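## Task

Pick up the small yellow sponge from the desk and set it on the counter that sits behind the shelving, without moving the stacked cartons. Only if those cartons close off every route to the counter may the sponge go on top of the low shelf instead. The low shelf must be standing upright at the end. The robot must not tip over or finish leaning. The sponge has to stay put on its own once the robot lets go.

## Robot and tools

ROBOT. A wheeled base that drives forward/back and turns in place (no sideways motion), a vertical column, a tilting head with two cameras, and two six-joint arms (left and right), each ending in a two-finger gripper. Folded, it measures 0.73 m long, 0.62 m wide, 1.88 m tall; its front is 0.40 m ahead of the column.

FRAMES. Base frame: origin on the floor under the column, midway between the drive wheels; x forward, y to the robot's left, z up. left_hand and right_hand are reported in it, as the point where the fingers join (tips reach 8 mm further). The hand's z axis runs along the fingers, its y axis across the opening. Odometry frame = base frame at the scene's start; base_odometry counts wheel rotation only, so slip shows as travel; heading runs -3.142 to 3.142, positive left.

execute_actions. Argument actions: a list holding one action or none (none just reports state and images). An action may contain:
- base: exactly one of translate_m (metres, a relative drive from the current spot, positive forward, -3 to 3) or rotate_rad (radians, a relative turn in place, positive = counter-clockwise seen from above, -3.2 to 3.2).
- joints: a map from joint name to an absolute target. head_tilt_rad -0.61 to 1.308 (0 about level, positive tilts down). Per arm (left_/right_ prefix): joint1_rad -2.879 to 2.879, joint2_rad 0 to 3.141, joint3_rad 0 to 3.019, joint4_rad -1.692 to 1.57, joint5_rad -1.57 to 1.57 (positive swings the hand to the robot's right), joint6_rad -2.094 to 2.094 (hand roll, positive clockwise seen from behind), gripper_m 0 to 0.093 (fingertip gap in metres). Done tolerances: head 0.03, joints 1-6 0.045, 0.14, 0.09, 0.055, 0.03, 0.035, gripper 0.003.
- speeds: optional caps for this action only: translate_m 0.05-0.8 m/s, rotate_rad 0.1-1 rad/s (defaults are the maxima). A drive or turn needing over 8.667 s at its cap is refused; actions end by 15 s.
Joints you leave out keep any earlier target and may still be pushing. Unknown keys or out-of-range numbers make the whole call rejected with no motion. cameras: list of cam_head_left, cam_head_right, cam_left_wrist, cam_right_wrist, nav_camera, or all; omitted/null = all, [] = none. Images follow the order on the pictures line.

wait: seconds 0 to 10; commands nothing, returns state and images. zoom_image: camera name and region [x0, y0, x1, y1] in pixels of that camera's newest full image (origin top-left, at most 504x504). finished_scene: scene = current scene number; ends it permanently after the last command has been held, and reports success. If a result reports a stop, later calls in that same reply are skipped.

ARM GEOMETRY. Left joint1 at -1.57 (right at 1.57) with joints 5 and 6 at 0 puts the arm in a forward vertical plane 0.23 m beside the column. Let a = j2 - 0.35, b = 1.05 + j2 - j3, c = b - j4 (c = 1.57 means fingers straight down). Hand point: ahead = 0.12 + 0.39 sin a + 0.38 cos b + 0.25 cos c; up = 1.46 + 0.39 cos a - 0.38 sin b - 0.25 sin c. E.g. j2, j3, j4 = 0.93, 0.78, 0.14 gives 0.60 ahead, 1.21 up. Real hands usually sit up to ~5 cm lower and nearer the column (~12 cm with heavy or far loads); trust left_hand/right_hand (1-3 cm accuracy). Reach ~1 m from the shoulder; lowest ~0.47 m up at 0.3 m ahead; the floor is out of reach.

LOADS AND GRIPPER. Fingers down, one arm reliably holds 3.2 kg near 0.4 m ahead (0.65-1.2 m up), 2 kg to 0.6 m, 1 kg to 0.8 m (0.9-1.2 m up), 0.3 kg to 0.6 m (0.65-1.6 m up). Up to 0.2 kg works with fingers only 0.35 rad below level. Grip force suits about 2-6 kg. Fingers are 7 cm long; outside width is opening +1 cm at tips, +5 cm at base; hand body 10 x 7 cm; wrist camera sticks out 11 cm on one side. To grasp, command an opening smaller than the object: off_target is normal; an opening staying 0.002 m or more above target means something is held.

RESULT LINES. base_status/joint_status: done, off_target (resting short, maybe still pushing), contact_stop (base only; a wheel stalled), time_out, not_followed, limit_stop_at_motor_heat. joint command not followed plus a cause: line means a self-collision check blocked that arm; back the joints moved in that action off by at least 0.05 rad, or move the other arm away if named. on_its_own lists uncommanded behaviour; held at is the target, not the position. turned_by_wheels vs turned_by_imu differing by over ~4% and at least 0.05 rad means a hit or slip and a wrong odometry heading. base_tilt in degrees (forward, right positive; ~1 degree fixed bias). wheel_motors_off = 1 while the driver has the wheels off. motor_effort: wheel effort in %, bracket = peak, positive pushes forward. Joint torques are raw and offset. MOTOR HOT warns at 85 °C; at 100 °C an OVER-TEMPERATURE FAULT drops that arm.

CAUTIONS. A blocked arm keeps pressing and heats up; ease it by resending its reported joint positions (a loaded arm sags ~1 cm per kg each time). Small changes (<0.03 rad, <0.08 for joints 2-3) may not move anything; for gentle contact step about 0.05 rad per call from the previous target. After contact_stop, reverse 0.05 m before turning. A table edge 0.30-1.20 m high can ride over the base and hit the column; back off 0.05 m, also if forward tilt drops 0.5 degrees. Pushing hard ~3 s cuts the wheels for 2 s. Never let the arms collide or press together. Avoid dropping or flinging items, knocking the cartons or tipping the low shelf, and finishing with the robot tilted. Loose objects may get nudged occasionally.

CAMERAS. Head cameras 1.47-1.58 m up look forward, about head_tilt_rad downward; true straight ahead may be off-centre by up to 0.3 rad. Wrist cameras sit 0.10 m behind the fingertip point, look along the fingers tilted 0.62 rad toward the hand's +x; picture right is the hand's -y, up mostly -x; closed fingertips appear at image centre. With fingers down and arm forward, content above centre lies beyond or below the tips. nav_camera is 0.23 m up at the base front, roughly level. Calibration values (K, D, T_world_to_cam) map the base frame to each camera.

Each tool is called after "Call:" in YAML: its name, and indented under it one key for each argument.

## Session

Call:
execute_actions:
  actions: []

Scene clock: 0.00 s.
Joint torques (N m, as the arm reports them, + toward a larger angle): no reading
base_odometry: x=+0.000 y=+0.000 heading=+0.000 (m, m, rad; odometry frame)
turned_by_wheels: +0.000 (rad since the last result)
turned_by_imu: +0.000 (rad since the last result)
base_tilt: forward=+0.9 right=-0.5 (deg)
base_status: not commanded
joint_positions: head_tilt_rad=+0.868 left_joint1_rad=-1.580 left_joint2_rad=+0.920 left_joint3_rad=+0.407 left_joint4_rad=-0.981 left_joint5_rad=+0.020 left_joint6_rad=-0.029 left_gripper_m=+0.094 right_joint1_rad=+1.555 right_joint2_rad=+0.856 right_joint3_rad=+0.396 right_joint4_rad=-0.981 right_joint5_rad=-0.039 right_joint6_rad=+0.010 right_gripper_m=+0.095
joint_status: not commanded
wheel_motors_off: 0
motor_effort: left_wheel=+1 right_wheel=+0 (%)
left_hand: x=+0.1340 y=+0.2193 z=+1.2588 quat_wxyz=(+0.467, +0.014, -0.884, +0.004) (m; base frame)
right_hand: x=+0.1408 y=-0.2220 z=+1.2617 quat_wxyz=(+0.443, -0.019, -0.896, -0.011) (m; base frame)
pictures: cam_head_left, cam_head_right, cam_left_wrist, cam_right_wrist, nav_camera
camera_calibration (this result's frames):
cam_head_left: T_world_to_cam=[[0.04002, -0.998231, -0.0439739, 0.0938464], [-0.820487, -0.00771357, -0.571613, 0.918773], [0.570262, 0.058956, -0.819344, 1.16927], [0, 0, 0, 1]] pos_world=[0.0832977, 0.0318321, 1.48734]
cam_head_right: T_world_to_cam=[[0.026325, -0.999046, -0.0348374, 0.00945073], [-0.821342, -0.00175111, -0.570434, 0.92062], [0.569829, 0.0436301, -0.820604, 1.1649], [0, 0, 0, 1]] pos_world=[0.0921013, -0.0397709, 1.4814]
cam_left_wrist: T_world_to_cam=[[0.00989124, -0.999946, 0.00327289, 0.215351], [0.0264262, 0.0035333, 0.999645, -1.25758], [-0.999602, -0.00980124, 0.0264597, 0.22413], [0, 0, 0, 1]] pos_world=[0.255144, 0.22198, 1.2505]
cam_right_wrist: T_world_to_cam=[[-0.0435515, -0.998997, 0.0104101, -0.230903], [-0.0226854, 0.0114062, 0.999678, -1.25591], [-0.998794, 0.0433013, -0.0231594, 0.300965], [0, 0, 0, 1]] pos_world=[0.262055, -0.229378, 1.26488]
Images, in order (width x height): cam_head_left 504x504, cam_head_right 504x504, cam_left_wrist 504x504, cam_right_wrist 504x504, nav_camera 504x504.

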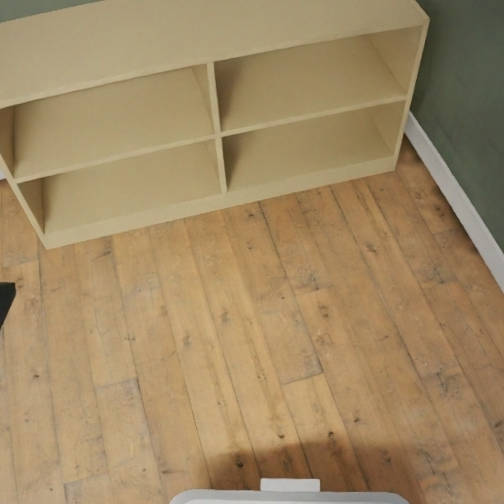

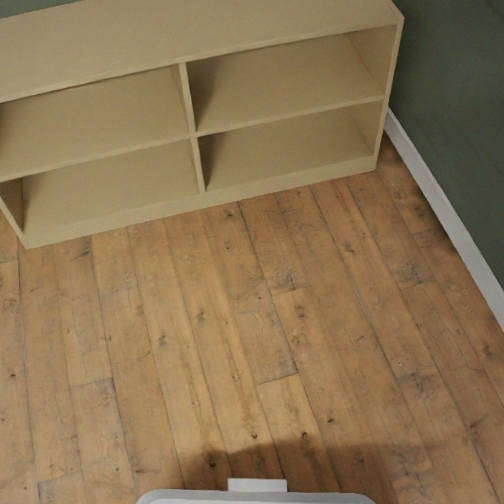

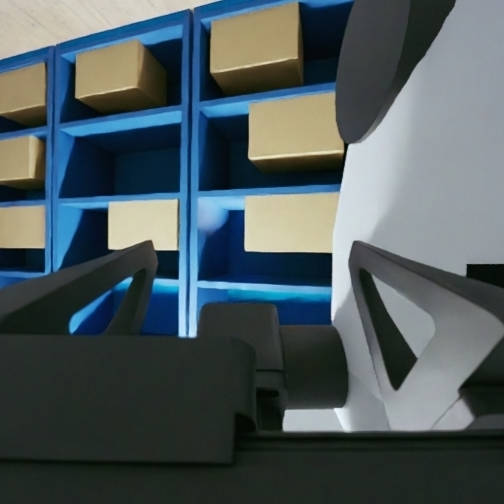

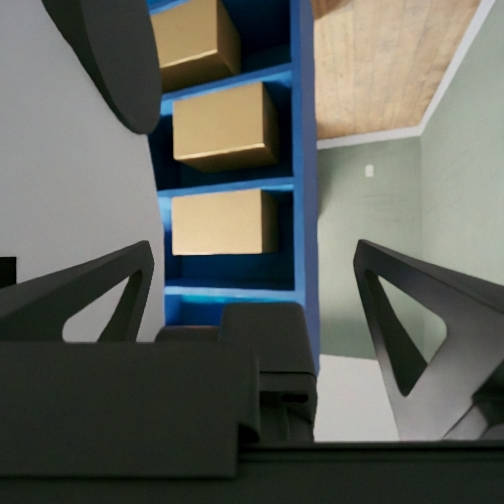

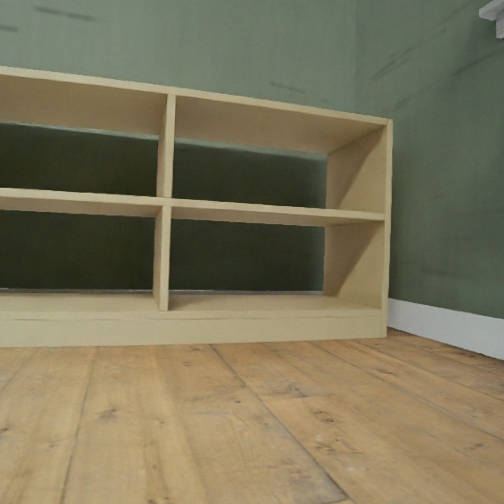

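Call:
execute_actions:
  actions:
    - {"base": {"rotate_rad": 1.2}, "joints": {"head_tilt_rad": 0.45}}
  cameras: ["cam_head_left", "cam_head_right", "nav_camera", "cam_left_wrist"]

Scene clock: 2.77 s.
Joint torques (N m, as the arm reports them, + toward a larger angle): left_arm=[-1.76 -8.15 -1.02 -1.36  0.05  0.02] | right_arm=[-1.02 -7.03 -1.31 -1.78  0.02  0.02]
base_odometry: x=+0.000 y=+0.000 heading=+1.200 (m, m, rad; odometry frame)
turned_by_wheels: +1.200 (rad since the last result)
turned_by_imu: +1.205 (rad since the last result)
base_tilt: forward=+1.0 right=-0.6 (deg)
base_status: done
joint_positions: head_tilt_rad=+0.468 left_joint1_rad=-1.580 left_joint2_rad=+0.920 left_joint3_rad=+0.407 left_joint4_rad=-0.981 left_joint5_rad=+0.020 left_joint6_rad=-0.029 left_gripper_m=+0.094 right_joint1_rad=+1.555 right_joint2_rad=+0.856 right_joint3_rad=+0.395 right_joint4_rad=-0.981 right_joint5_rad=-0.039 right_joint6_rad=+0.010 right_gripper_m=+0.095
joint_status: all done
wheel_motors_off: 0
motor_effort: left_wheel=-2(37) right_wheel=+2(27) (%)
left_hand: x=+0.1340 y=+0.2193 z=+1.2588 quat_wxyz=(+0.467, +0.014, -0.884, +0.004) (m; base frame)
right_hand: x=+0.1406 y=-0.2220 z=+1.2618 quat_wxyz=(+0.443, -0.020, -0.896, -0.011) (m; base frame)
pictures: cam_head_left, cam_head_right, cam_left_wrist, nav_camera
camera_calibration (this result's frames):
cam_head_left: T_world_to_cam=[[0.0539736, -0.998231, -0.024943, 0.0638411], [-0.533513, -0.00771357, -0.845757, 1.32661], [0.844068, 0.058956, -0.532985, 0.714583], [0, 0, 0, 1]] pos_world=[0.101159, 0.0318321, 1.50444]
cam_head_right: T_world_to_cam=[[0.0378032, -0.999046, -0.0218533, -0.0111186], [-0.534758, -0.00175111, -0.845003, 1.32913], [0.844159, 0.0436301, -0.534315, 0.710297], [0, 0, 0, 1]] pos_world=[0.111579, -0.0397709, 1.5024]
cam_left_wrist: T_world_to_cam=[[0.00989124, -0.999946, 0.00327289, 0.215351], [0.0264262, 0.0035333, 0.999645, -1.25758], [-0.999602, -0.00980124, 0.0264597, 0.22413], [0, 0, 0, 1]] pos_world=[0.255144, 0.22198, 1.2505]
Images, in order (width x height): cam_head_left 504x504, cam_head_right 504x504, cam_left_wrist 504x504, nav_camera 504x504.

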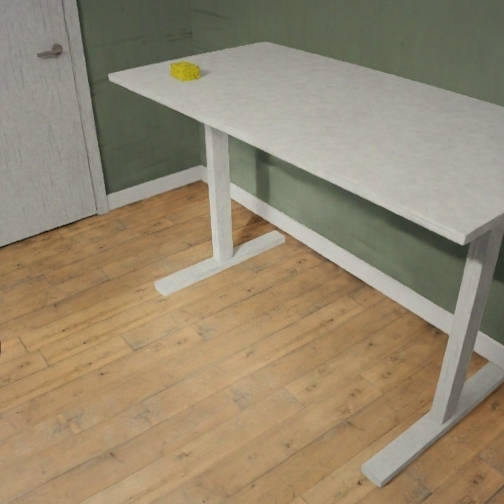

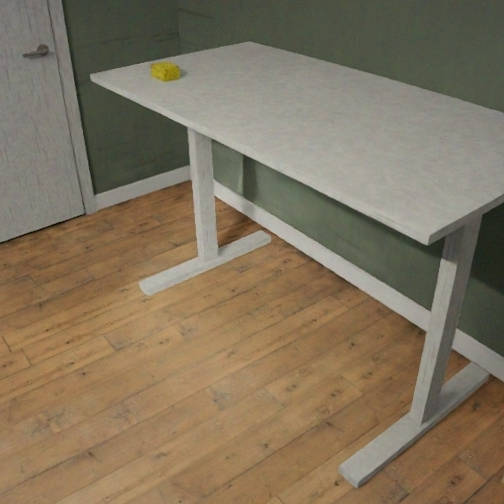

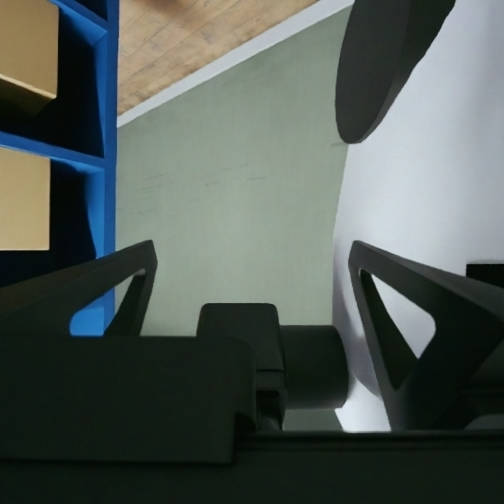

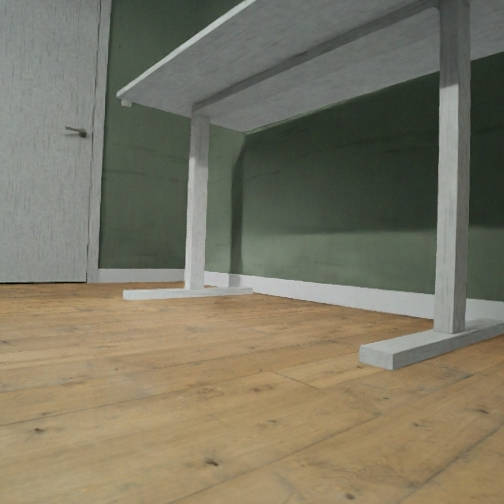

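Call:
zoom_image:
  camera: "cam_head_left"
  region: [100, 30, 240, 120]

Region (100, 30, 240, 120) of cam_head_left's 504x504 image, scaled by 3.600, with more detail than that image has; it fills the top 324 rows of this view, and the rest is white.

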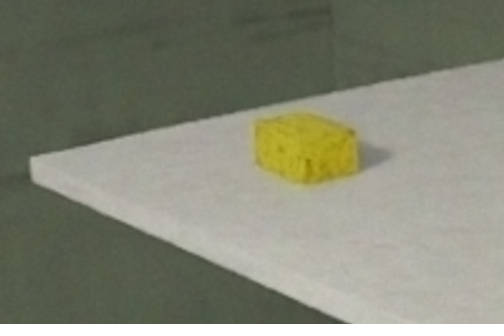

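Call:
execute_actions:
  actions:
    - {"base": {"rotate_rad": 0.27}, "joints": {"right_joint1_rad": 1.57, "right_joint2_rad": 1.30, "right_joint3_rad": 1.285, "right_joint4_rad": -0.5, "right_joint5_rad": 0.0, "right_joint6_rad": -0.42, "right_gripper_m": 0.093, "head_tilt_rad": 0.6}}
  cameras: []

Call:
execute_actions:
  actions:
    - {"base": {"translate_m": 1.52}}
  cameras: ["cam_head_left", "cam_head_right", "cam_right_wrist"]

Scene clock: 6.67 s.
Joint torques (N m, as the arm reports them, + toward a larger angle): left_arm=[-1.77 -8.12 -1.03 -1.38  0.05  0.01] | right_arm=[ -0.7  -20.83   4.73  -0.35   0.07  -0.02]
base_odometry: x=+0.000 y=+0.000 heading=+1.469 (m, m, rad; odometry frame)
turned_by_wheels: +0.270 (rad since the last result)
turned_by_imu: +0.270 (rad since the last result)
base_tilt: forward=+0.9 right=-0.5 (deg)
base_status: done
joint_positions: head_tilt_rad=+0.603 left_joint1_rad=-1.580 left_joint2_rad=+0.920 left_joint3_rad=+0.407 left_joint4_rad=-0.981 left_joint5_rad=+0.020 left_joint6_rad=-0.029 left_gripper_m=+0.094 right_joint1_rad=+1.566 right_joint2_rad=+1.304 right_joint3_rad=+1.282 right_joint4_rad=-0.500 right_joint5_rad=-0.002 right_joint6_rad=-0.412 right_gripper_m=+0.093
joint_status: all done
wheel_motors_off: 0
motor_effort: left_wheel=-3(27) right_wheel=+3(25) (%)
left_hand: x=+0.1340 y=+0.2193 z=+1.2588 quat_wxyz=(+0.467, +0.014, -0.884, +0.004) (m; base frame)
right_hand: x=+0.6229 y=-0.2278 z=+1.0969 quat_wxyz=(-0.001, +0.203, -0.979, +0.001) (m; base frame)
pictures: none
No camera images: the call's "cameras" was empty. Leave "cameras" out to get every camera's image.

Scene clock: 10.60 s.
Joint torques (N m, as the arm reports them, + toward a larger angle): left_arm=[-1.72 -7.79 -1.12 -1.34  0.06  0.01] | right_arm=[ -0.9  -20.8    5.16  -0.25   0.06  -0.03]
base_odometry: x=+0.154 y=+1.512 heading=+1.469 (m, m, rad; odometry frame)
turned_by_wheels: +0.000 (rad since the last result)
turned_by_imu: +0.004 (rad since the last result)
base_tilt: forward=+1.0 right=-0.5 (deg)
base_status: done
joint_positions: head_tilt_rad=+0.604 left_joint1_rad=-1.580 left_joint2_rad=+0.920 left_joint3_rad=+0.407 left_joint4_rad=-0.981 left_joint5_rad=+0.020 left_joint6_rad=-0.029 left_gripper_m=+0.094 right_joint1_rad=+1.566 right_joint2_rad=+1.304 right_joint3_rad=+1.278 right_joint4_rad=-0.500 right_joint5_rad=-0.002 right_joint6_rad=-0.412 right_gripper_m=+0.093
joint_status: not commanded
wheel_motors_off: 0
motor_effort: left_wheel=+0(43) right_wheel=+0(51) (%)
left_hand: x=+0.1342 y=+0.2193 z=+1.2587 quat_wxyz=(+0.466, +0.014, -0.884, +0.004) (m; base frame)
right_hand: x=+0.6205 y=-0.2278 z=+1.0961 quat_wxyz=(+0.001, +0.203, -0.979, +0.001) (m; base frame)
pictures: cam_head_left, cam_head_right, cam_right_wrist
camera_calibration (this result's frames):
cam_head_left: T_world_to_cam=[[0.0501083, -0.998231, -0.0320073, 0.0749134], [-0.642901, -0.00771357, -0.765911, 1.20911], [0.764309, 0.058956, -0.64215, 0.886684], [0, 0, 0, 1]] pos_world=[0.0958852, 0.0318321, 1.49785]
cam_head_right: T_world_to_cam=[[0.0345036, -0.999046, -0.026761, -0.00339583], [-0.644033, -0.00175111, -0.764995, 1.21138], [0.764219, 0.0436301, -0.643479, 0.882408], [0, 0, 0, 1]] pos_world=[0.105933, -0.0397709, 1.49442]
cam_right_wrist: T_world_to_cam=[[0.389407, -0.921016, 0.00961528, -0.464116], [-0.744904, -0.308772, 0.59142, -0.256788], [-0.541738, -0.237466, -0.806306, 1.28731], [0, 0, 0, 1]] pos_world=[0.686832, -0.201055, 1.1943]
Images, in order (width x height): cam_head_left 504x504, cam_head_right 504x504, cam_right_wrist 504x504.

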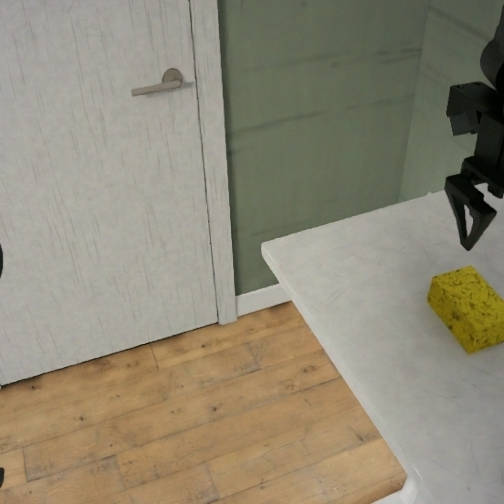

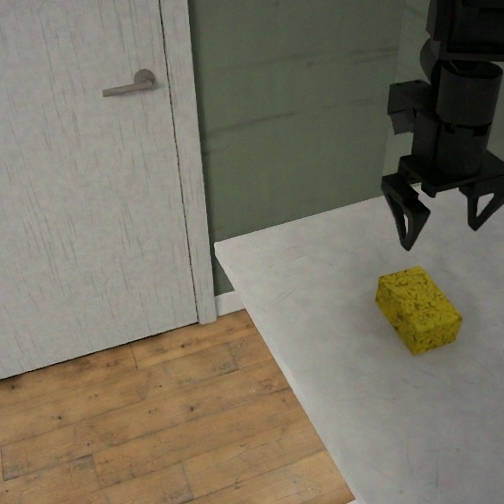

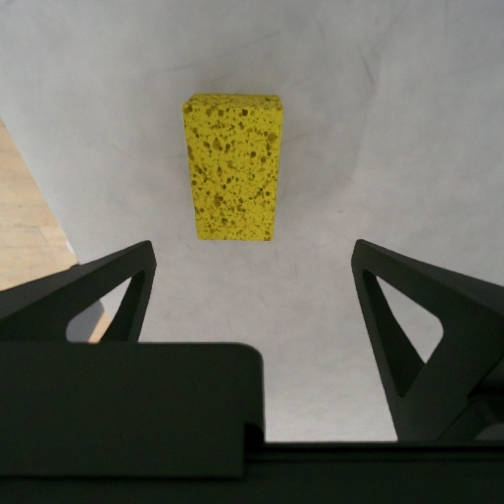

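Call:
execute_actions:
  actions:
    - {"joints": {"right_joint2_rad": 1.44, "right_joint3_rad": 1.285, "right_joint4_rad": -0.36}}
  cameras: ["cam_head_right", "cam_right_wrist"]

Scene clock: 12.67 s.
Joint torques (N m, as the arm reports them, + toward a larger angle): left_arm=[-1.62 -7.5  -1.1  -1.31  0.06  0.01] | right_arm=[ -0.72 -20.61   4.09  -0.06   0.09  -0.04]
base_odometry: x=+0.154 y=+1.512 heading=+1.469 (m, m, rad; odometry frame)
turned_by_wheels: +0.000 (rad since the last result)
turned_by_imu: +0.000 (rad since the last result)
base_tilt: forward=+1.1 right=-0.5 (deg)
base_status: not commanded
joint_positions: head_tilt_rad=+0.604 left_joint1_rad=-1.580 left_joint2_rad=+0.920 left_joint3_rad=+0.407 left_joint4_rad=-0.981 left_joint5_rad=+0.020 left_joint6_rad=-0.029 left_gripper_m=+0.094 right_joint1_rad=+1.566 right_joint2_rad=+1.445 right_joint3_rad=+1.275 right_joint4_rad=-0.367 right_joint5_rad=-0.002 right_joint6_rad=-0.412 right_gripper_m=+0.093
joint_status: all done
wheel_motors_off: 0
motor_effort: left_wheel=+0(0) right_wheel=+0(0) (%)
left_hand: x=+0.1342 y=+0.2193 z=+1.2587 quat_wxyz=(+0.466, +0.014, -0.884, +0.004) (m; base frame)
right_hand: x=+0.5954 y=-0.2280 z=+1.0269 quat_wxyz=(+0.007, +0.203, -0.979, +0.000) (m; base frame)
pictures: cam_head_right, cam_right_wrist
camera_calibration (this result's frames):
cam_head_right: T_world_to_cam=[[0.0345036, -0.999046, -0.026761, -0.00339584], [-0.644033, -0.00175111, -0.764996, 1.21138], [0.764219, 0.0436301, -0.643479, 0.882408], [0, 0, 0, 1]] pos_world=[0.105933, -0.0397709, 1.49442]
cam_right_wrist: T_world_to_cam=[[0.38945, -0.921033, 0.00513454, -0.449316], [-0.738101, -0.308754, 0.599898, -0.247331], [-0.550941, -0.23742, -0.80006, 1.21693], [0, 0, 0, 1]] pos_world=[0.662887, -0.201277, 1.1243]
Images, in order (width x height): cam_head_right 504x504, cam_right_wrist 504x504.

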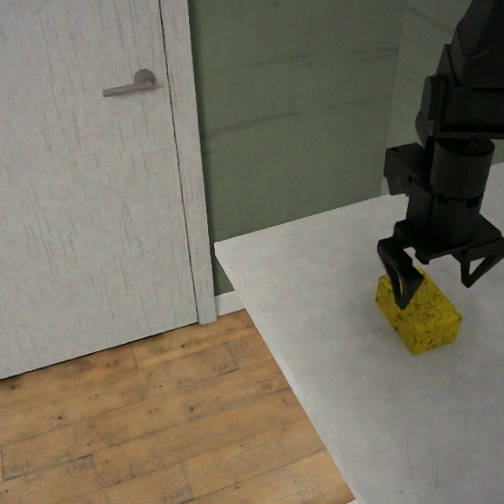

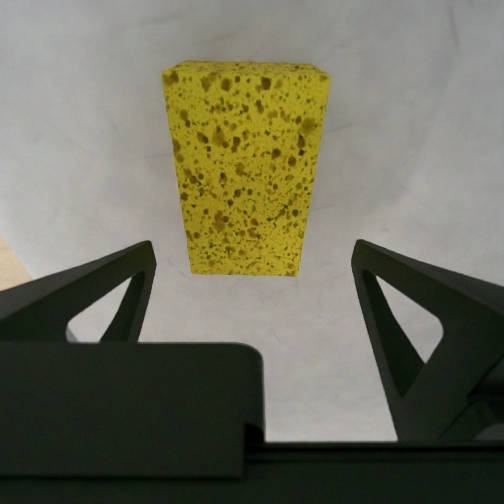

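Call:
execute_actions:
  actions:
    - {"joints": {"right_joint2_rad": 1.545, "right_joint3_rad": 1.352, "right_joint4_rad": -0.325}}
  cameras: ["cam_head_right", "cam_right_wrist"]

Scene clock: 14.20 s.
Joint torques (N m, as the arm reports them, + toward a larger angle): left_arm=[-1.56 -7.69 -1.24 -1.35  0.05  0.01] | right_arm=[ -1.05 -19.46   3.45  -0.24   0.12  -0.03]
base_odometry: x=+0.154 y=+1.512 heading=+1.469 (m, m, rad; odometry frame)
turned_by_wheels: +0.000 (rad since the last result)
turned_by_imu: +0.000 (rad since the last result)
base_tilt: forward=+1.0 right=-0.5 (deg)
base_status: not commanded
joint_positions: head_tilt_rad=+0.604 left_joint1_rad=-1.580 left_joint2_rad=+0.920 left_joint3_rad=+0.407 left_joint4_rad=-0.981 left_joint5_rad=+0.020 left_joint6_rad=-0.029 left_gripper_m=+0.094 right_joint1_rad=+1.567 right_joint2_rad=+1.524 right_joint3_rad=+1.350 right_joint4_rad=-0.328 right_joint5_rad=-0.003 right_joint6_rad=-0.412 right_gripper_m=+0.093
joint_status: all done
wheel_motors_off: 0
motor_effort: left_wheel=+0(0) right_wheel=+0(1) (%)
left_hand: x=+0.1342 y=+0.2193 z=+1.2587 quat_wxyz=(+0.466, +0.014, -0.884, +0.004) (m; base frame)
right_hand: x=+0.6157 y=-0.2277 z=+0.9989 quat_wxyz=(-0.011, +0.203, -0.979, +0.002) (m; base frame)
pictures: cam_head_right, cam_right_wrist
camera_calibration (this result's frames):
cam_head_right: T_world_to_cam=[[0.0345036, -0.999046, -0.026761, -0.00339583], [-0.644033, -0.00175111, -0.764996, 1.21138], [0.764219, 0.0436301, -0.643479, 0.882408], [0, 0, 0, 1]] pos_world=[0.105933, -0.0397709, 1.49442]
cam_right_wrist: T_world_to_cam=[[0.389351, -0.920924, 0.0174629, -0.468981], [-0.759022, -0.310046, 0.572501, -0.175476], [-0.521815, -0.236159, -0.819718, 1.20779], [0, 0, 0, 1]] pos_world=[0.679652, -0.201071, 1.0987]
Images, in order (width x height): cam_head_right 504x504, cam_right_wrist 504x504.

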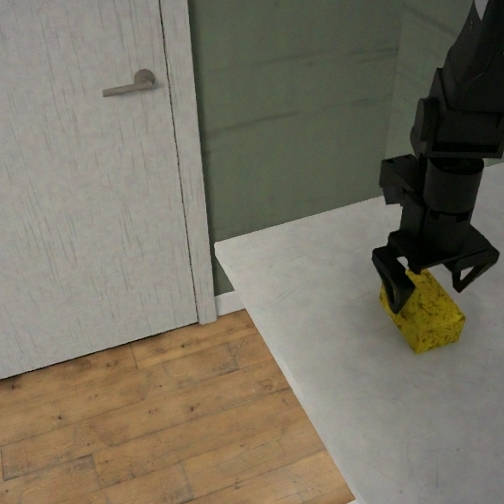

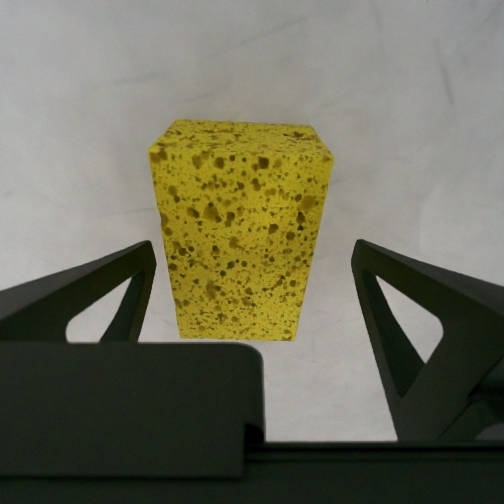

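Call:
execute_actions:
  actions:
    - {"joints": {"right_joint2_rad": 1.58}}
  cameras: ["cam_head_right", "cam_right_wrist"]

Scene clock: 15.10 s.
Joint torques (N m, as the arm reports them, + toward a larger angle): left_arm=[-1.69 -7.71 -1.1  -1.33  0.06  0.02] | right_arm=[ -0.8  -19.11   2.87  -0.37   0.11  -0.01]
base_odometry: x=+0.154 y=+1.512 heading=+1.469 (m, m, rad; odometry frame)
turned_by_wheels: +0.000 (rad since the last result)
turned_by_imu: +0.000 (rad since the last result)
base_tilt: forward=+1.0 right=-0.5 (deg)
base_status: not commanded
joint_positions: head_tilt_rad=+0.604 left_joint1_rad=-1.580 left_joint2_rad=+0.920 left_joint3_rad=+0.407 left_joint4_rad=-0.981 left_joint5_rad=+0.020 left_joint6_rad=-0.029 left_gripper_m=+0.094 right_joint1_rad=+1.567 right_joint2_rad=+1.562 right_joint3_rad=+1.350 right_joint4_rad=-0.328 right_joint5_rad=-0.003 right_joint6_rad=-0.412 right_gripper_m=+0.093
joint_status: all done
wheel_motors_off: 0
motor_effort: left_wheel=+0(1) right_wheel=+0(0) (%)
left_hand: x=+0.1342 y=+0.2193 z=+1.2587 quat_wxyz=(+0.466, +0.014, -0.884, +0.004) (m; base frame)
right_hand: x=+0.5981 y=-0.2277 z=+0.9807 quat_wxyz=(+0.008, +0.203, -0.979, -0.001) (m; base frame)
pictures: cam_head_right, cam_right_wrist
camera_calibration (this result's frames):
cam_head_right: T_world_to_cam=[[0.0345036, -0.999046, -0.026761, -0.00339583], [-0.644033, -0.00175111, -0.764996, 1.21138], [0.764219, 0.0436301, -0.643479, 0.882408], [0, 0, 0, 1]] pos_world=[0.105933, -0.0397709, 1.49442]
cam_right_wrist: T_world_to_cam=[[0.389606, -0.920978, 0.00267959, -0.447496], [-0.736908, -0.30999, 0.600727, -0.219312], [-0.552425, -0.236022, -0.79945, 1.1821], [0, 0, 0, 1]] pos_world=[0.665757, -0.201117, 1.07798]
Images, in order (width x height): cam_head_right 504x504, cam_right_wrist 504x504.

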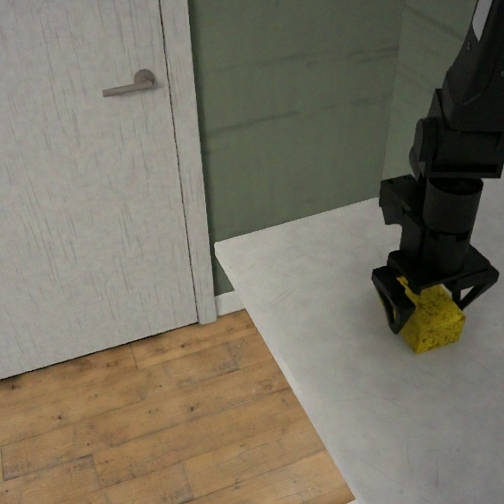

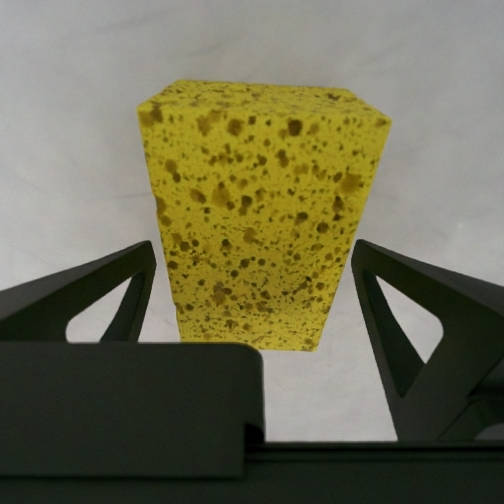

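The fingers straddle the sponge. Closing the gripper.

Call:
execute_actions:
  actions:
    - {"joints": {"right_gripper_m": 0.04}}
  cameras: ["cam_right_wrist"]

Scene clock: 15.90 s.
Joint torques (N m, as the arm reports them, + toward a larger angle): left_arm=[-1.72 -7.67 -1.15 -1.33  0.05  0.01] | right_arm=[ -0.58 -18.75   2.92  -0.2    0.1   -0.06]
base_odometry: x=+0.154 y=+1.512 heading=+1.469 (m, m, rad; odometry frame)
turned_by_wheels: +0.000 (rad since the last result)
turned_by_imu: +0.000 (rad since the last result)
base_tilt: forward=+1.0 right=-0.5 (deg)
base_status: not commanded
joint_positions: head_tilt_rad=+0.604 left_joint1_rad=-1.580 left_joint2_rad=+0.920 left_joint3_rad=+0.407 left_joint4_rad=-0.981 left_joint5_rad=+0.020 left_joint6_rad=-0.029 left_gripper_m=+0.094 right_joint1_rad=+1.567 right_joint2_rad=+1.562 right_joint3_rad=+1.350 right_joint4_rad=-0.328 right_joint5_rad=-0.003 right_joint6_rad=-0.412 right_gripper_m=+0.060
joint_status: right_gripper_m off_target (ended at +0.060, target +0.040)
wheel_motors_off: 0
motor_effort: left_wheel=+0(0) right_wheel=+0(0) (%)
left_hand: x=+0.1342 y=+0.2193 z=+1.2587 quat_wxyz=(+0.466, +0.014, -0.884, +0.004) (m; base frame)
right_hand: x=+0.5981 y=-0.2277 z=+0.9807 quat_wxyz=(+0.008, +0.203, -0.979, -0.001) (m; base frame)
pictures: cam_right_wrist
camera_calibration (this result's frames):
cam_right_wrist: T_world_to_cam=[[0.389606, -0.920978, 0.00267959, -0.447496], [-0.736908, -0.30999, 0.600727, -0.219312], [-0.552425, -0.236022, -0.79945, 1.1821], [0, 0, 0, 1]] pos_world=[0.665757, -0.201117, 1.07798]
Images, in order (width x height): cam_right_wrist 504x504.

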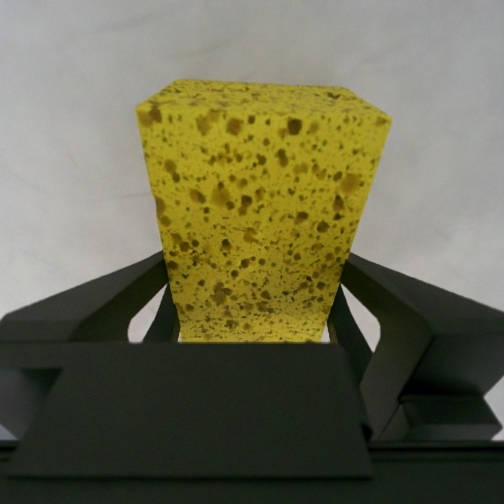

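Call:
execute_actions:
  actions:
    - {"joints": {"right_joint2_rad": 1.28, "right_joint3_rad": 1.2, "right_joint4_rad": -0.44, "head_tilt_rad": 0.35}}
  cameras: []

Call:
execute_actions:
  actions:
    - {"base": {"rotate_rad": 1.5}, "joints": {"right_joint2_rad": 1.0, "right_joint3_rad": 0.25, "right_joint4_rad": 0.23, "right_joint6_rad": 0.0}}
  cameras: ["cam_head_left", "nav_camera", "cam_right_wrist"]

Scene clock: 17.63 s.
Joint torques (N m, as the arm reports them, + toward a larger angle): left_arm=[-1.78 -7.68 -1.1  -1.33  0.05  0.01] | right_arm=[ -0.66 -17.48   4.51  -0.13   0.09  -0.06]
base_odometry: x=+0.154 y=+1.512 heading=+1.469 (m, m, rad; odometry frame)
turned_by_wheels: +0.000 (rad since the last result)
turned_by_imu: +0.000 (rad since the last result)
base_tilt: forward=+1.0 right=-0.6 (deg)
base_status: not commanded
joint_positions: head_tilt_rad=+0.369 left_joint1_rad=-1.580 left_joint2_rad=+0.920 left_joint3_rad=+0.407 left_joint4_rad=-0.981 left_joint5_rad=+0.020 left_joint6_rad=-0.029 left_gripper_m=+0.094 right_joint1_rad=+1.567 right_joint2_rad=+1.259 right_joint3_rad=+1.198 right_joint4_rad=-0.442 right_joint5_rad=-0.003 right_joint6_rad=-0.412 right_gripper_m=+0.060
joint_status: all done
wheel_motors_off: 0
motor_effort: left_wheel=+1(0) right_wheel=+0(1) (%)
left_hand: x=+0.1342 y=+0.2193 z=+1.2587 quat_wxyz=(+0.466, +0.014, -0.884, +0.004) (m; base frame)
right_hand: x=+0.6037 y=-0.2273 z=+1.1039 quat_wxyz=(-0.010, +0.204, -0.979, +0.002) (m; base frame)
pictures: none
No camera images: the call's "cameras" was empty. Leave "cameras" out to get every camera's image.

Scene clock: 20.43 s.
Joint torques (N m, as the arm reports them, + toward a larger angle): left_arm=[-1.73 -7.74 -1.19 -1.32  0.05  0.02] | right_arm=[-0.79 -7.22 -2.5   0.09  0.11  0.1 ]
base_odometry: x=+0.154 y=+1.512 heading=+2.969 (m, m, rad; odometry frame)
turned_by_wheels: +1.500 (rad since the last result)
turned_by_imu: +1.506 (rad since the last result)
base_tilt: forward=+1.0 right=-0.5 (deg)
base_status: done
joint_positions: head_tilt_rad=+0.369 left_joint1_rad=-1.580 left_joint2_rad=+0.920 left_joint3_rad=+0.407 left_joint4_rad=-0.981 left_joint5_rad=+0.020 left_joint6_rad=-0.029 left_gripper_m=+0.094 right_joint1_rad=+1.567 right_joint2_rad=+0.996 right_joint3_rad=+0.252 right_joint4_rad=+0.220 right_joint5_rad=-0.002 right_joint6_rad=-0.008 right_gripper_m=+0.060
joint_status: all done
wheel_motors_off: 0
motor_effort: left_wheel=-3(41) right_wheel=+2(36) (%)
left_hand: x=+0.1342 y=+0.2193 z=+1.2587 quat_wxyz=(+0.466, +0.014, -0.884, +0.004) (m; base frame)
right_hand: x=+0.2731 y=-0.2267 z=+1.1439 quat_wxyz=(+0.000, +0.003, -1.000, +0.001) (m; base frame)
pictures: cam_head_left, cam_right_wrist, nav_camera
camera_calibration (this result's frames):
cam_head_left: T_world_to_cam=[[0.0561848, -0.998231, -0.0194569, 0.055282], [-0.446841, -0.00771357, -0.89458, 1.39746], [0.892847, 0.058956, -0.446484, 0.578931], [0, 0, 0, 1]] pos_world=[0.104439, 0.0318321, 1.5097]
cam_right_wrist: T_world_to_cam=[[-0.00303946, -0.999943, 0.0102797, -0.239751], [-0.807874, 0.00851373, 0.589293, -0.451885], [-0.589347, -0.00651355, -0.807854, 1.2051], [0, 0, 0, 1]] pos_world=[0.344426, -0.22804, 1.2423]
Images, in order (width x height): cam_head_left 504x504, cam_right_wrist 504x504, nav_camera 504x504.

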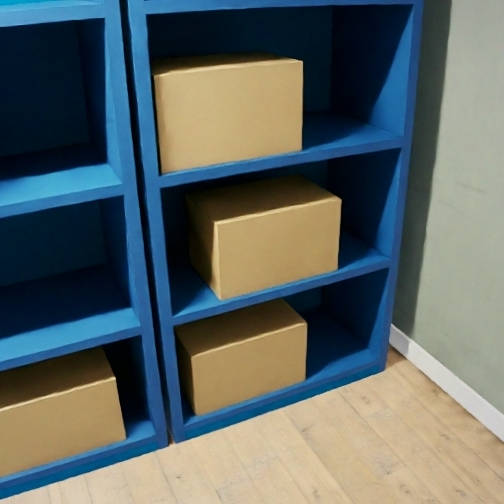

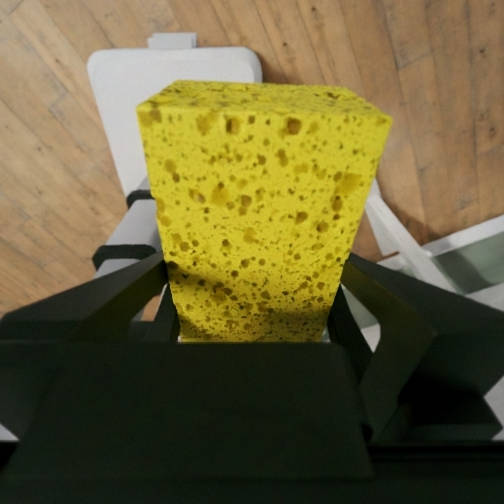

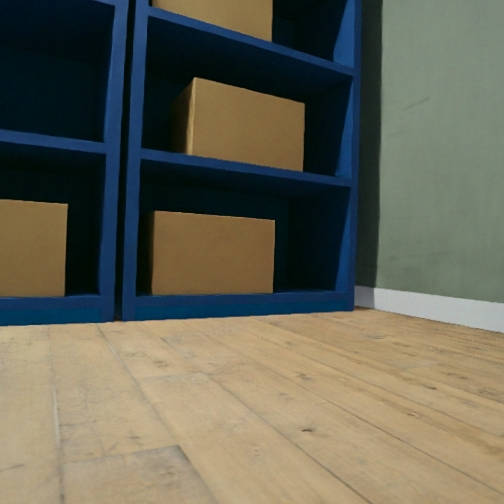

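Call:
execute_actions:
  actions:
    - {"base": {"rotate_rad": 1.55}}
  cameras: ["cam_head_left", "cam_head_right", "nav_camera"]

Scene clock: 23.80 s.
Joint torques (N m, as the arm reports them, + toward a larger angle): left_arm=[-1.78 -7.82 -1.21 -1.34  0.06  0.01] | right_arm=[-0.99 -7.49 -2.35  0.    0.1   0.12]
base_odometry: x=+0.154 y=+1.512 heading=-1.765 (m, m, rad; odometry frame)
turned_by_wheels: +1.549 (rad since the last result)
turned_by_imu: +1.559 (rad since the last result)
base_tilt: forward=+1.0 right=-0.6 (deg)
base_status: done
joint_positions: head_tilt_rad=+0.369 left_joint1_rad=-1.580 left_joint2_rad=+0.920 left_joint3_rad=+0.407 left_joint4_rad=-0.981 left_joint5_rad=+0.020 left_joint6_rad=-0.029 left_gripper_m=+0.094 right_joint1_rad=+1.567 right_joint2_rad=+0.996 right_joint3_rad=+0.252 right_joint4_rad=+0.220 right_joint5_rad=-0.002 right_joint6_rad=-0.008 right_gripper_m=+0.060
joint_status: not commanded
wheel_motors_off: 0
motor_effort: left_wheel=-2(27) right_wheel=+2(25) (%)
left_hand: x=+0.1342 y=+0.2193 z=+1.2587 quat_wxyz=(+0.466, +0.014, -0.884, +0.004) (m; base frame)
right_hand: x=+0.2731 y=-0.2267 z=+1.1439 quat_wxyz=(+0.000, +0.003, -1.000, +0.001) (m; base frame)
pictures: cam_head_left, cam_head_right, nav_camera
camera_calibration (this result's frames):
cam_head_left: T_world_to_cam=[[0.0561853, -0.998231, -0.0194555, 0.0552797], [-0.446818, -0.00771357, -0.894592, 1.39748], [0.892859, 0.058956, -0.446461, 0.578896], [0, 0, 0, 1]] pos_world=[0.10444, 0.0318321, 1.5097]
cam_head_right: T_world_to_cam=[[0.0397879, -0.999046, -0.0179882, -0.0171702], [-0.448132, -0.00175111, -0.893965, 1.4002], [0.893081, 0.0436301, -0.447775, 0.57458], [0, 0, 0, 1]] pos_world=[0.115011, -0.0397709, 1.5087]
Images, in order (width x height): cam_head_left 504x504, cam_head_right 504x504, nav_camera 504x504.

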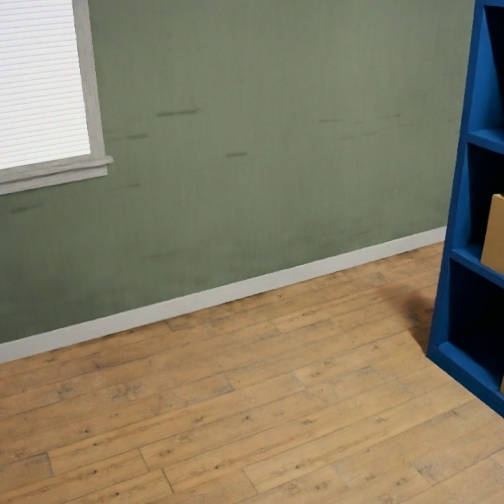

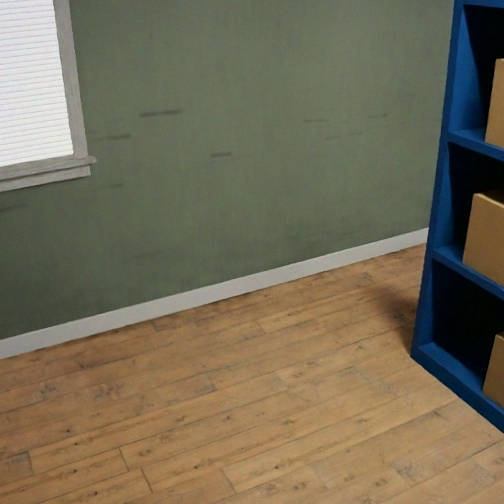

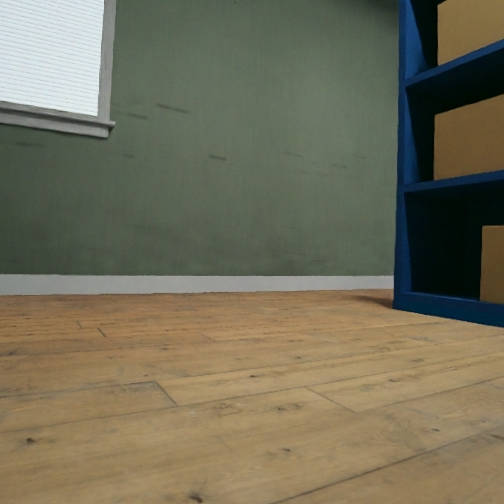

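Call:
execute_actions:
  actions:
    - {"base": {"translate_m": 2.05}, "joints": {"head_tilt_rad": 0.75}}
  cameras: []

Call:
execute_actions:
  actions:
    - {"base": {"rotate_rad": -0.82}}
  cameras: ["cam_head_left", "cam_head_right", "nav_camera"]

Scene clock: 29.30 s.
Joint torques (N m, as the arm reports them, + toward a larger angle): left_arm=[-1.66 -7.46 -1.07 -1.36  0.06  0.01] | right_arm=[-0.78 -7.24 -2.6   0.02  0.13  0.1 ]
base_odometry: x=-0.242 y=-0.499 heading=-1.765 (m, m, rad; odometry frame)
turned_by_wheels: +0.000 (rad since the last result)
turned_by_imu: +0.005 (rad since the last result)
base_tilt: forward=+1.0 right=-0.5 (deg)
base_status: done
joint_positions: head_tilt_rad=+0.753 left_joint1_rad=-1.580 left_joint2_rad=+0.920 left_joint3_rad=+0.407 left_joint4_rad=-0.981 left_joint5_rad=+0.020 left_joint6_rad=-0.029 left_gripper_m=+0.094 right_joint1_rad=+1.567 right_joint2_rad=+0.996 right_joint3_rad=+0.254 right_joint4_rad=+0.222 right_joint5_rad=-0.002 right_joint6_rad=-0.008 right_gripper_m=+0.060
joint_status: all done
wheel_motors_off: 0
motor_effort: left_wheel=+0(43) right_wheel=+0(52) (%)
left_hand: x=+0.1340 y=+0.2193 z=+1.2588 quat_wxyz=(+0.467, +0.014, -0.884, +0.004) (m; base frame)
right_hand: x=+0.2748 y=-0.2267 z=+1.1438 quat_wxyz=(-0.002, +0.003, -1.000, +0.001) (m; base frame)
pictures: none
No camera images: the call's "cameras" was empty. Leave "cameras" out to get every camera's image.

Scene clock: 31.43 s.
Joint torques (N m, as the arm reports them, + toward a larger angle): left_arm=[-1.6  -7.66 -1.07 -1.32  0.06  0.01] | right_arm=[-0.97 -7.3  -2.58 -0.02  0.1   0.1 ]
base_odometry: x=-0.242 y=-0.499 heading=-2.585 (m, m, rad; odometry frame)
turned_by_wheels: -0.819 (rad since the last result)
turned_by_imu: -0.823 (rad since the last result)
base_tilt: forward=+0.9 right=-0.5 (deg)
base_status: done
joint_positions: head_tilt_rad=+0.753 left_joint1_rad=-1.580 left_joint2_rad=+0.920 left_joint3_rad=+0.407 left_joint4_rad=-0.981 left_joint5_rad=+0.020 left_joint6_rad=-0.029 left_gripper_m=+0.094 right_joint1_rad=+1.567 right_joint2_rad=+0.996 right_joint3_rad=+0.254 right_joint4_rad=+0.222 right_joint5_rad=-0.002 right_joint6_rad=-0.008 right_gripper_m=+0.060
joint_status: not commanded
wheel_motors_off: 0
motor_effort: left_wheel=+2(29) right_wheel=-2(39) (%)
left_hand: x=+0.1340 y=+0.2193 z=+1.2588 quat_wxyz=(+0.467, +0.014, -0.884, +0.004) (m; base frame)
right_hand: x=+0.2748 y=-0.2267 z=+1.1438 quat_wxyz=(-0.002, +0.003, -1.000, +0.001) (m; base frame)
pictures: cam_head_left, cam_head_right, nav_camera
camera_calibration (this result's frames):
cam_head_left: T_world_to_cam=[[0.044808, -0.998231, -0.0390839, 0.0860764], [-0.749369, -0.00771357, -0.662108, 1.05458], [0.660635, 0.058956, -0.748389, 1.05548], [0, 0, 0, 1]] pos_world=[0.0891282, 0.0318321, 1.49152]
cam_head_right: T_world_to_cam=[[0.0301538, -0.999046, -0.0315816, 0.00424545], [-0.750353, -0.00175111, -0.661035, 1.0566], [0.660349, 0.0436301, -0.74969, 1.05117], [0, 0, 0, 1]] pos_world=[0.0985556, -0.0397709, 1.48663]
Images, in order (width x height): cam_head_left 504x504, cam_head_right 504x504, nav_camera 504x504.

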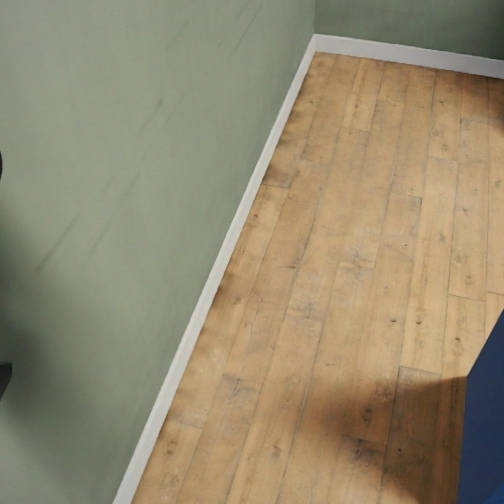

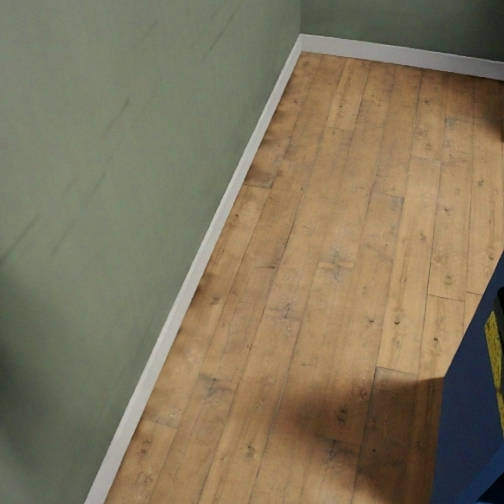

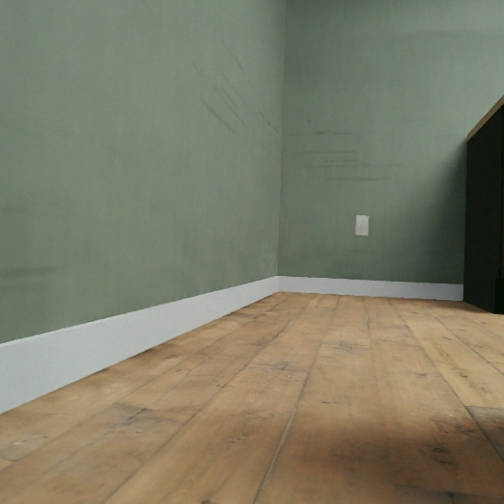

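Call:
execute_actions:
  actions:
    - {"base": {"translate_m": 0.40}, "joints": {"head_tilt_rad": 0.9}}
  cameras: []

Call:
execute_actions:
  actions:
    - {"base": {"rotate_rad": -0.235}}
  cameras: ["cam_head_left", "cam_head_right", "nav_camera"]

Scene clock: 35.70 s.
Joint torques (N m, as the arm reports them, + toward a larger angle): left_arm=[-1.6  -7.46 -1.21 -1.38  0.05  0.01] | right_arm=[-0.6  -7.35 -2.59 -0.06  0.12  0.1 ]
base_odometry: x=-0.581 y=-0.711 heading=-2.585 (m, m, rad; odometry frame)
turned_by_wheels: +0.000 (rad since the last result)
turned_by_imu: +0.000 (rad since the last result)
base_tilt: forward=+1.0 right=-0.5 (deg)
base_status: done
joint_positions: head_tilt_rad=+0.901 left_joint1_rad=-1.580 left_joint2_rad=+0.920 left_joint3_rad=+0.408 left_joint4_rad=-0.981 left_joint5_rad=+0.020 left_joint6_rad=-0.029 left_gripper_m=+0.094 right_joint1_rad=+1.567 right_joint2_rad=+0.996 right_joint3_rad=+0.255 right_joint4_rad=+0.223 right_joint5_rad=-0.002 right_joint6_rad=-0.008 right_gripper_m=+0.060
joint_status: all done
wheel_motors_off: 0
motor_effort: left_wheel=+0(53) right_wheel=+1(43) (%)
left_hand: x=+0.1344 y=+0.2193 z=+1.2586 quat_wxyz=(+0.466, +0.014, -0.885, +0.004) (m; base frame)
right_hand: x=+0.2758 y=-0.2267 z=+1.1437 quat_wxyz=(-0.003, +0.003, -1.000, +0.001) (m; base frame)
pictures: none
No camera images: the call's "cameras" was empty. Leave "cameras" out to get every camera's image.

Scene clock: 37.00 s.
Joint torques (N m, as the arm reports them, + toward a larger angle): left_arm=[-1.68 -7.74 -1.05 -1.29  0.05  0.01] | right_arm=[-0.94 -6.88 -2.72 -0.13  0.12  0.12]
base_odometry: x=-0.581 y=-0.711 heading=-2.819 (m, m, rad; odometry frame)
turned_by_wheels: -0.234 (rad since the last result)
turned_by_imu: -0.234 (rad since the last result)
base_tilt: forward=+1.0 right=-0.5 (deg)
base_status: done
joint_positions: head_tilt_rad=+0.901 left_joint1_rad=-1.580 left_joint2_rad=+0.920 left_joint3_rad=+0.408 left_joint4_rad=-0.981 left_joint5_rad=+0.020 left_joint6_rad=-0.029 left_gripper_m=+0.094 right_joint1_rad=+1.567 right_joint2_rad=+0.996 right_joint3_rad=+0.255 right_joint4_rad=+0.223 right_joint5_rad=-0.002 right_joint6_rad=-0.008 right_gripper_m=+0.060
joint_status: not commanded
wheel_motors_off: 0
motor_effort: left_wheel=+0(40) right_wheel=-2(37) (%)
left_hand: x=+0.1344 y=+0.2193 z=+1.2586 quat_wxyz=(+0.466, +0.014, -0.885, +0.004) (m; base frame)
right_hand: x=+0.2758 y=-0.2267 z=+1.1437 quat_wxyz=(-0.003, +0.003, -1.000, +0.001) (m; base frame)
pictures: cam_head_left, cam_head_right, nav_camera
camera_calibration (this result's frames):
cam_head_left: T_world_to_cam=[[0.0385264, -0.998231, -0.0452882, 0.0959452], [-0.839153, -0.00771357, -0.543841, 0.876937], [0.542529, 0.058956, -0.837966, 1.19933], [0, 0, 0, 1]] pos_world=[0.0815172, 0.0318321, 1.48626]
cam_head_right: T_world_to_cam=[[0.0251447, -0.999046, -0.0356987, 0.0108361], [-0.839967, -0.00175111, -0.542634, 0.87874], [0.542054, 0.0436301, -0.83921, 1.19494], [0, 0, 0, 1]] pos_world=[0.0901173, -0.0397709, 1.48003]
Images, in order (width x height): cam_head_left 504x504, cam_head_right 504x504, nav_camera 504x504.

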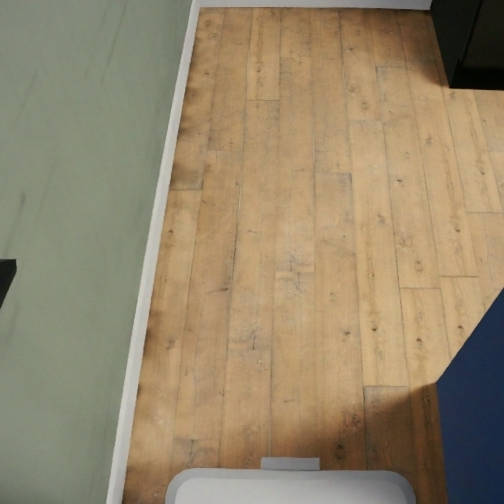

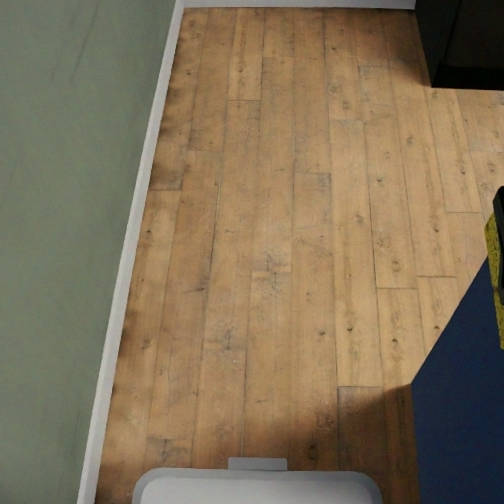

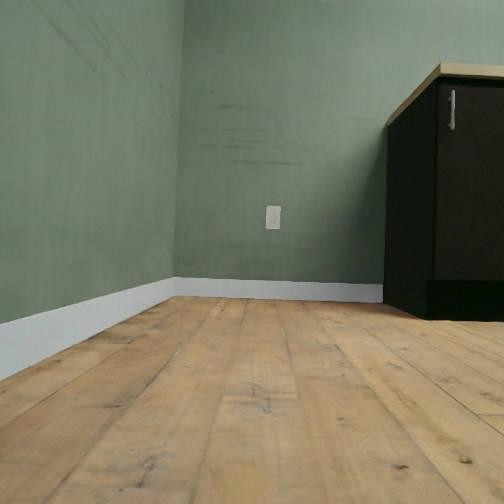

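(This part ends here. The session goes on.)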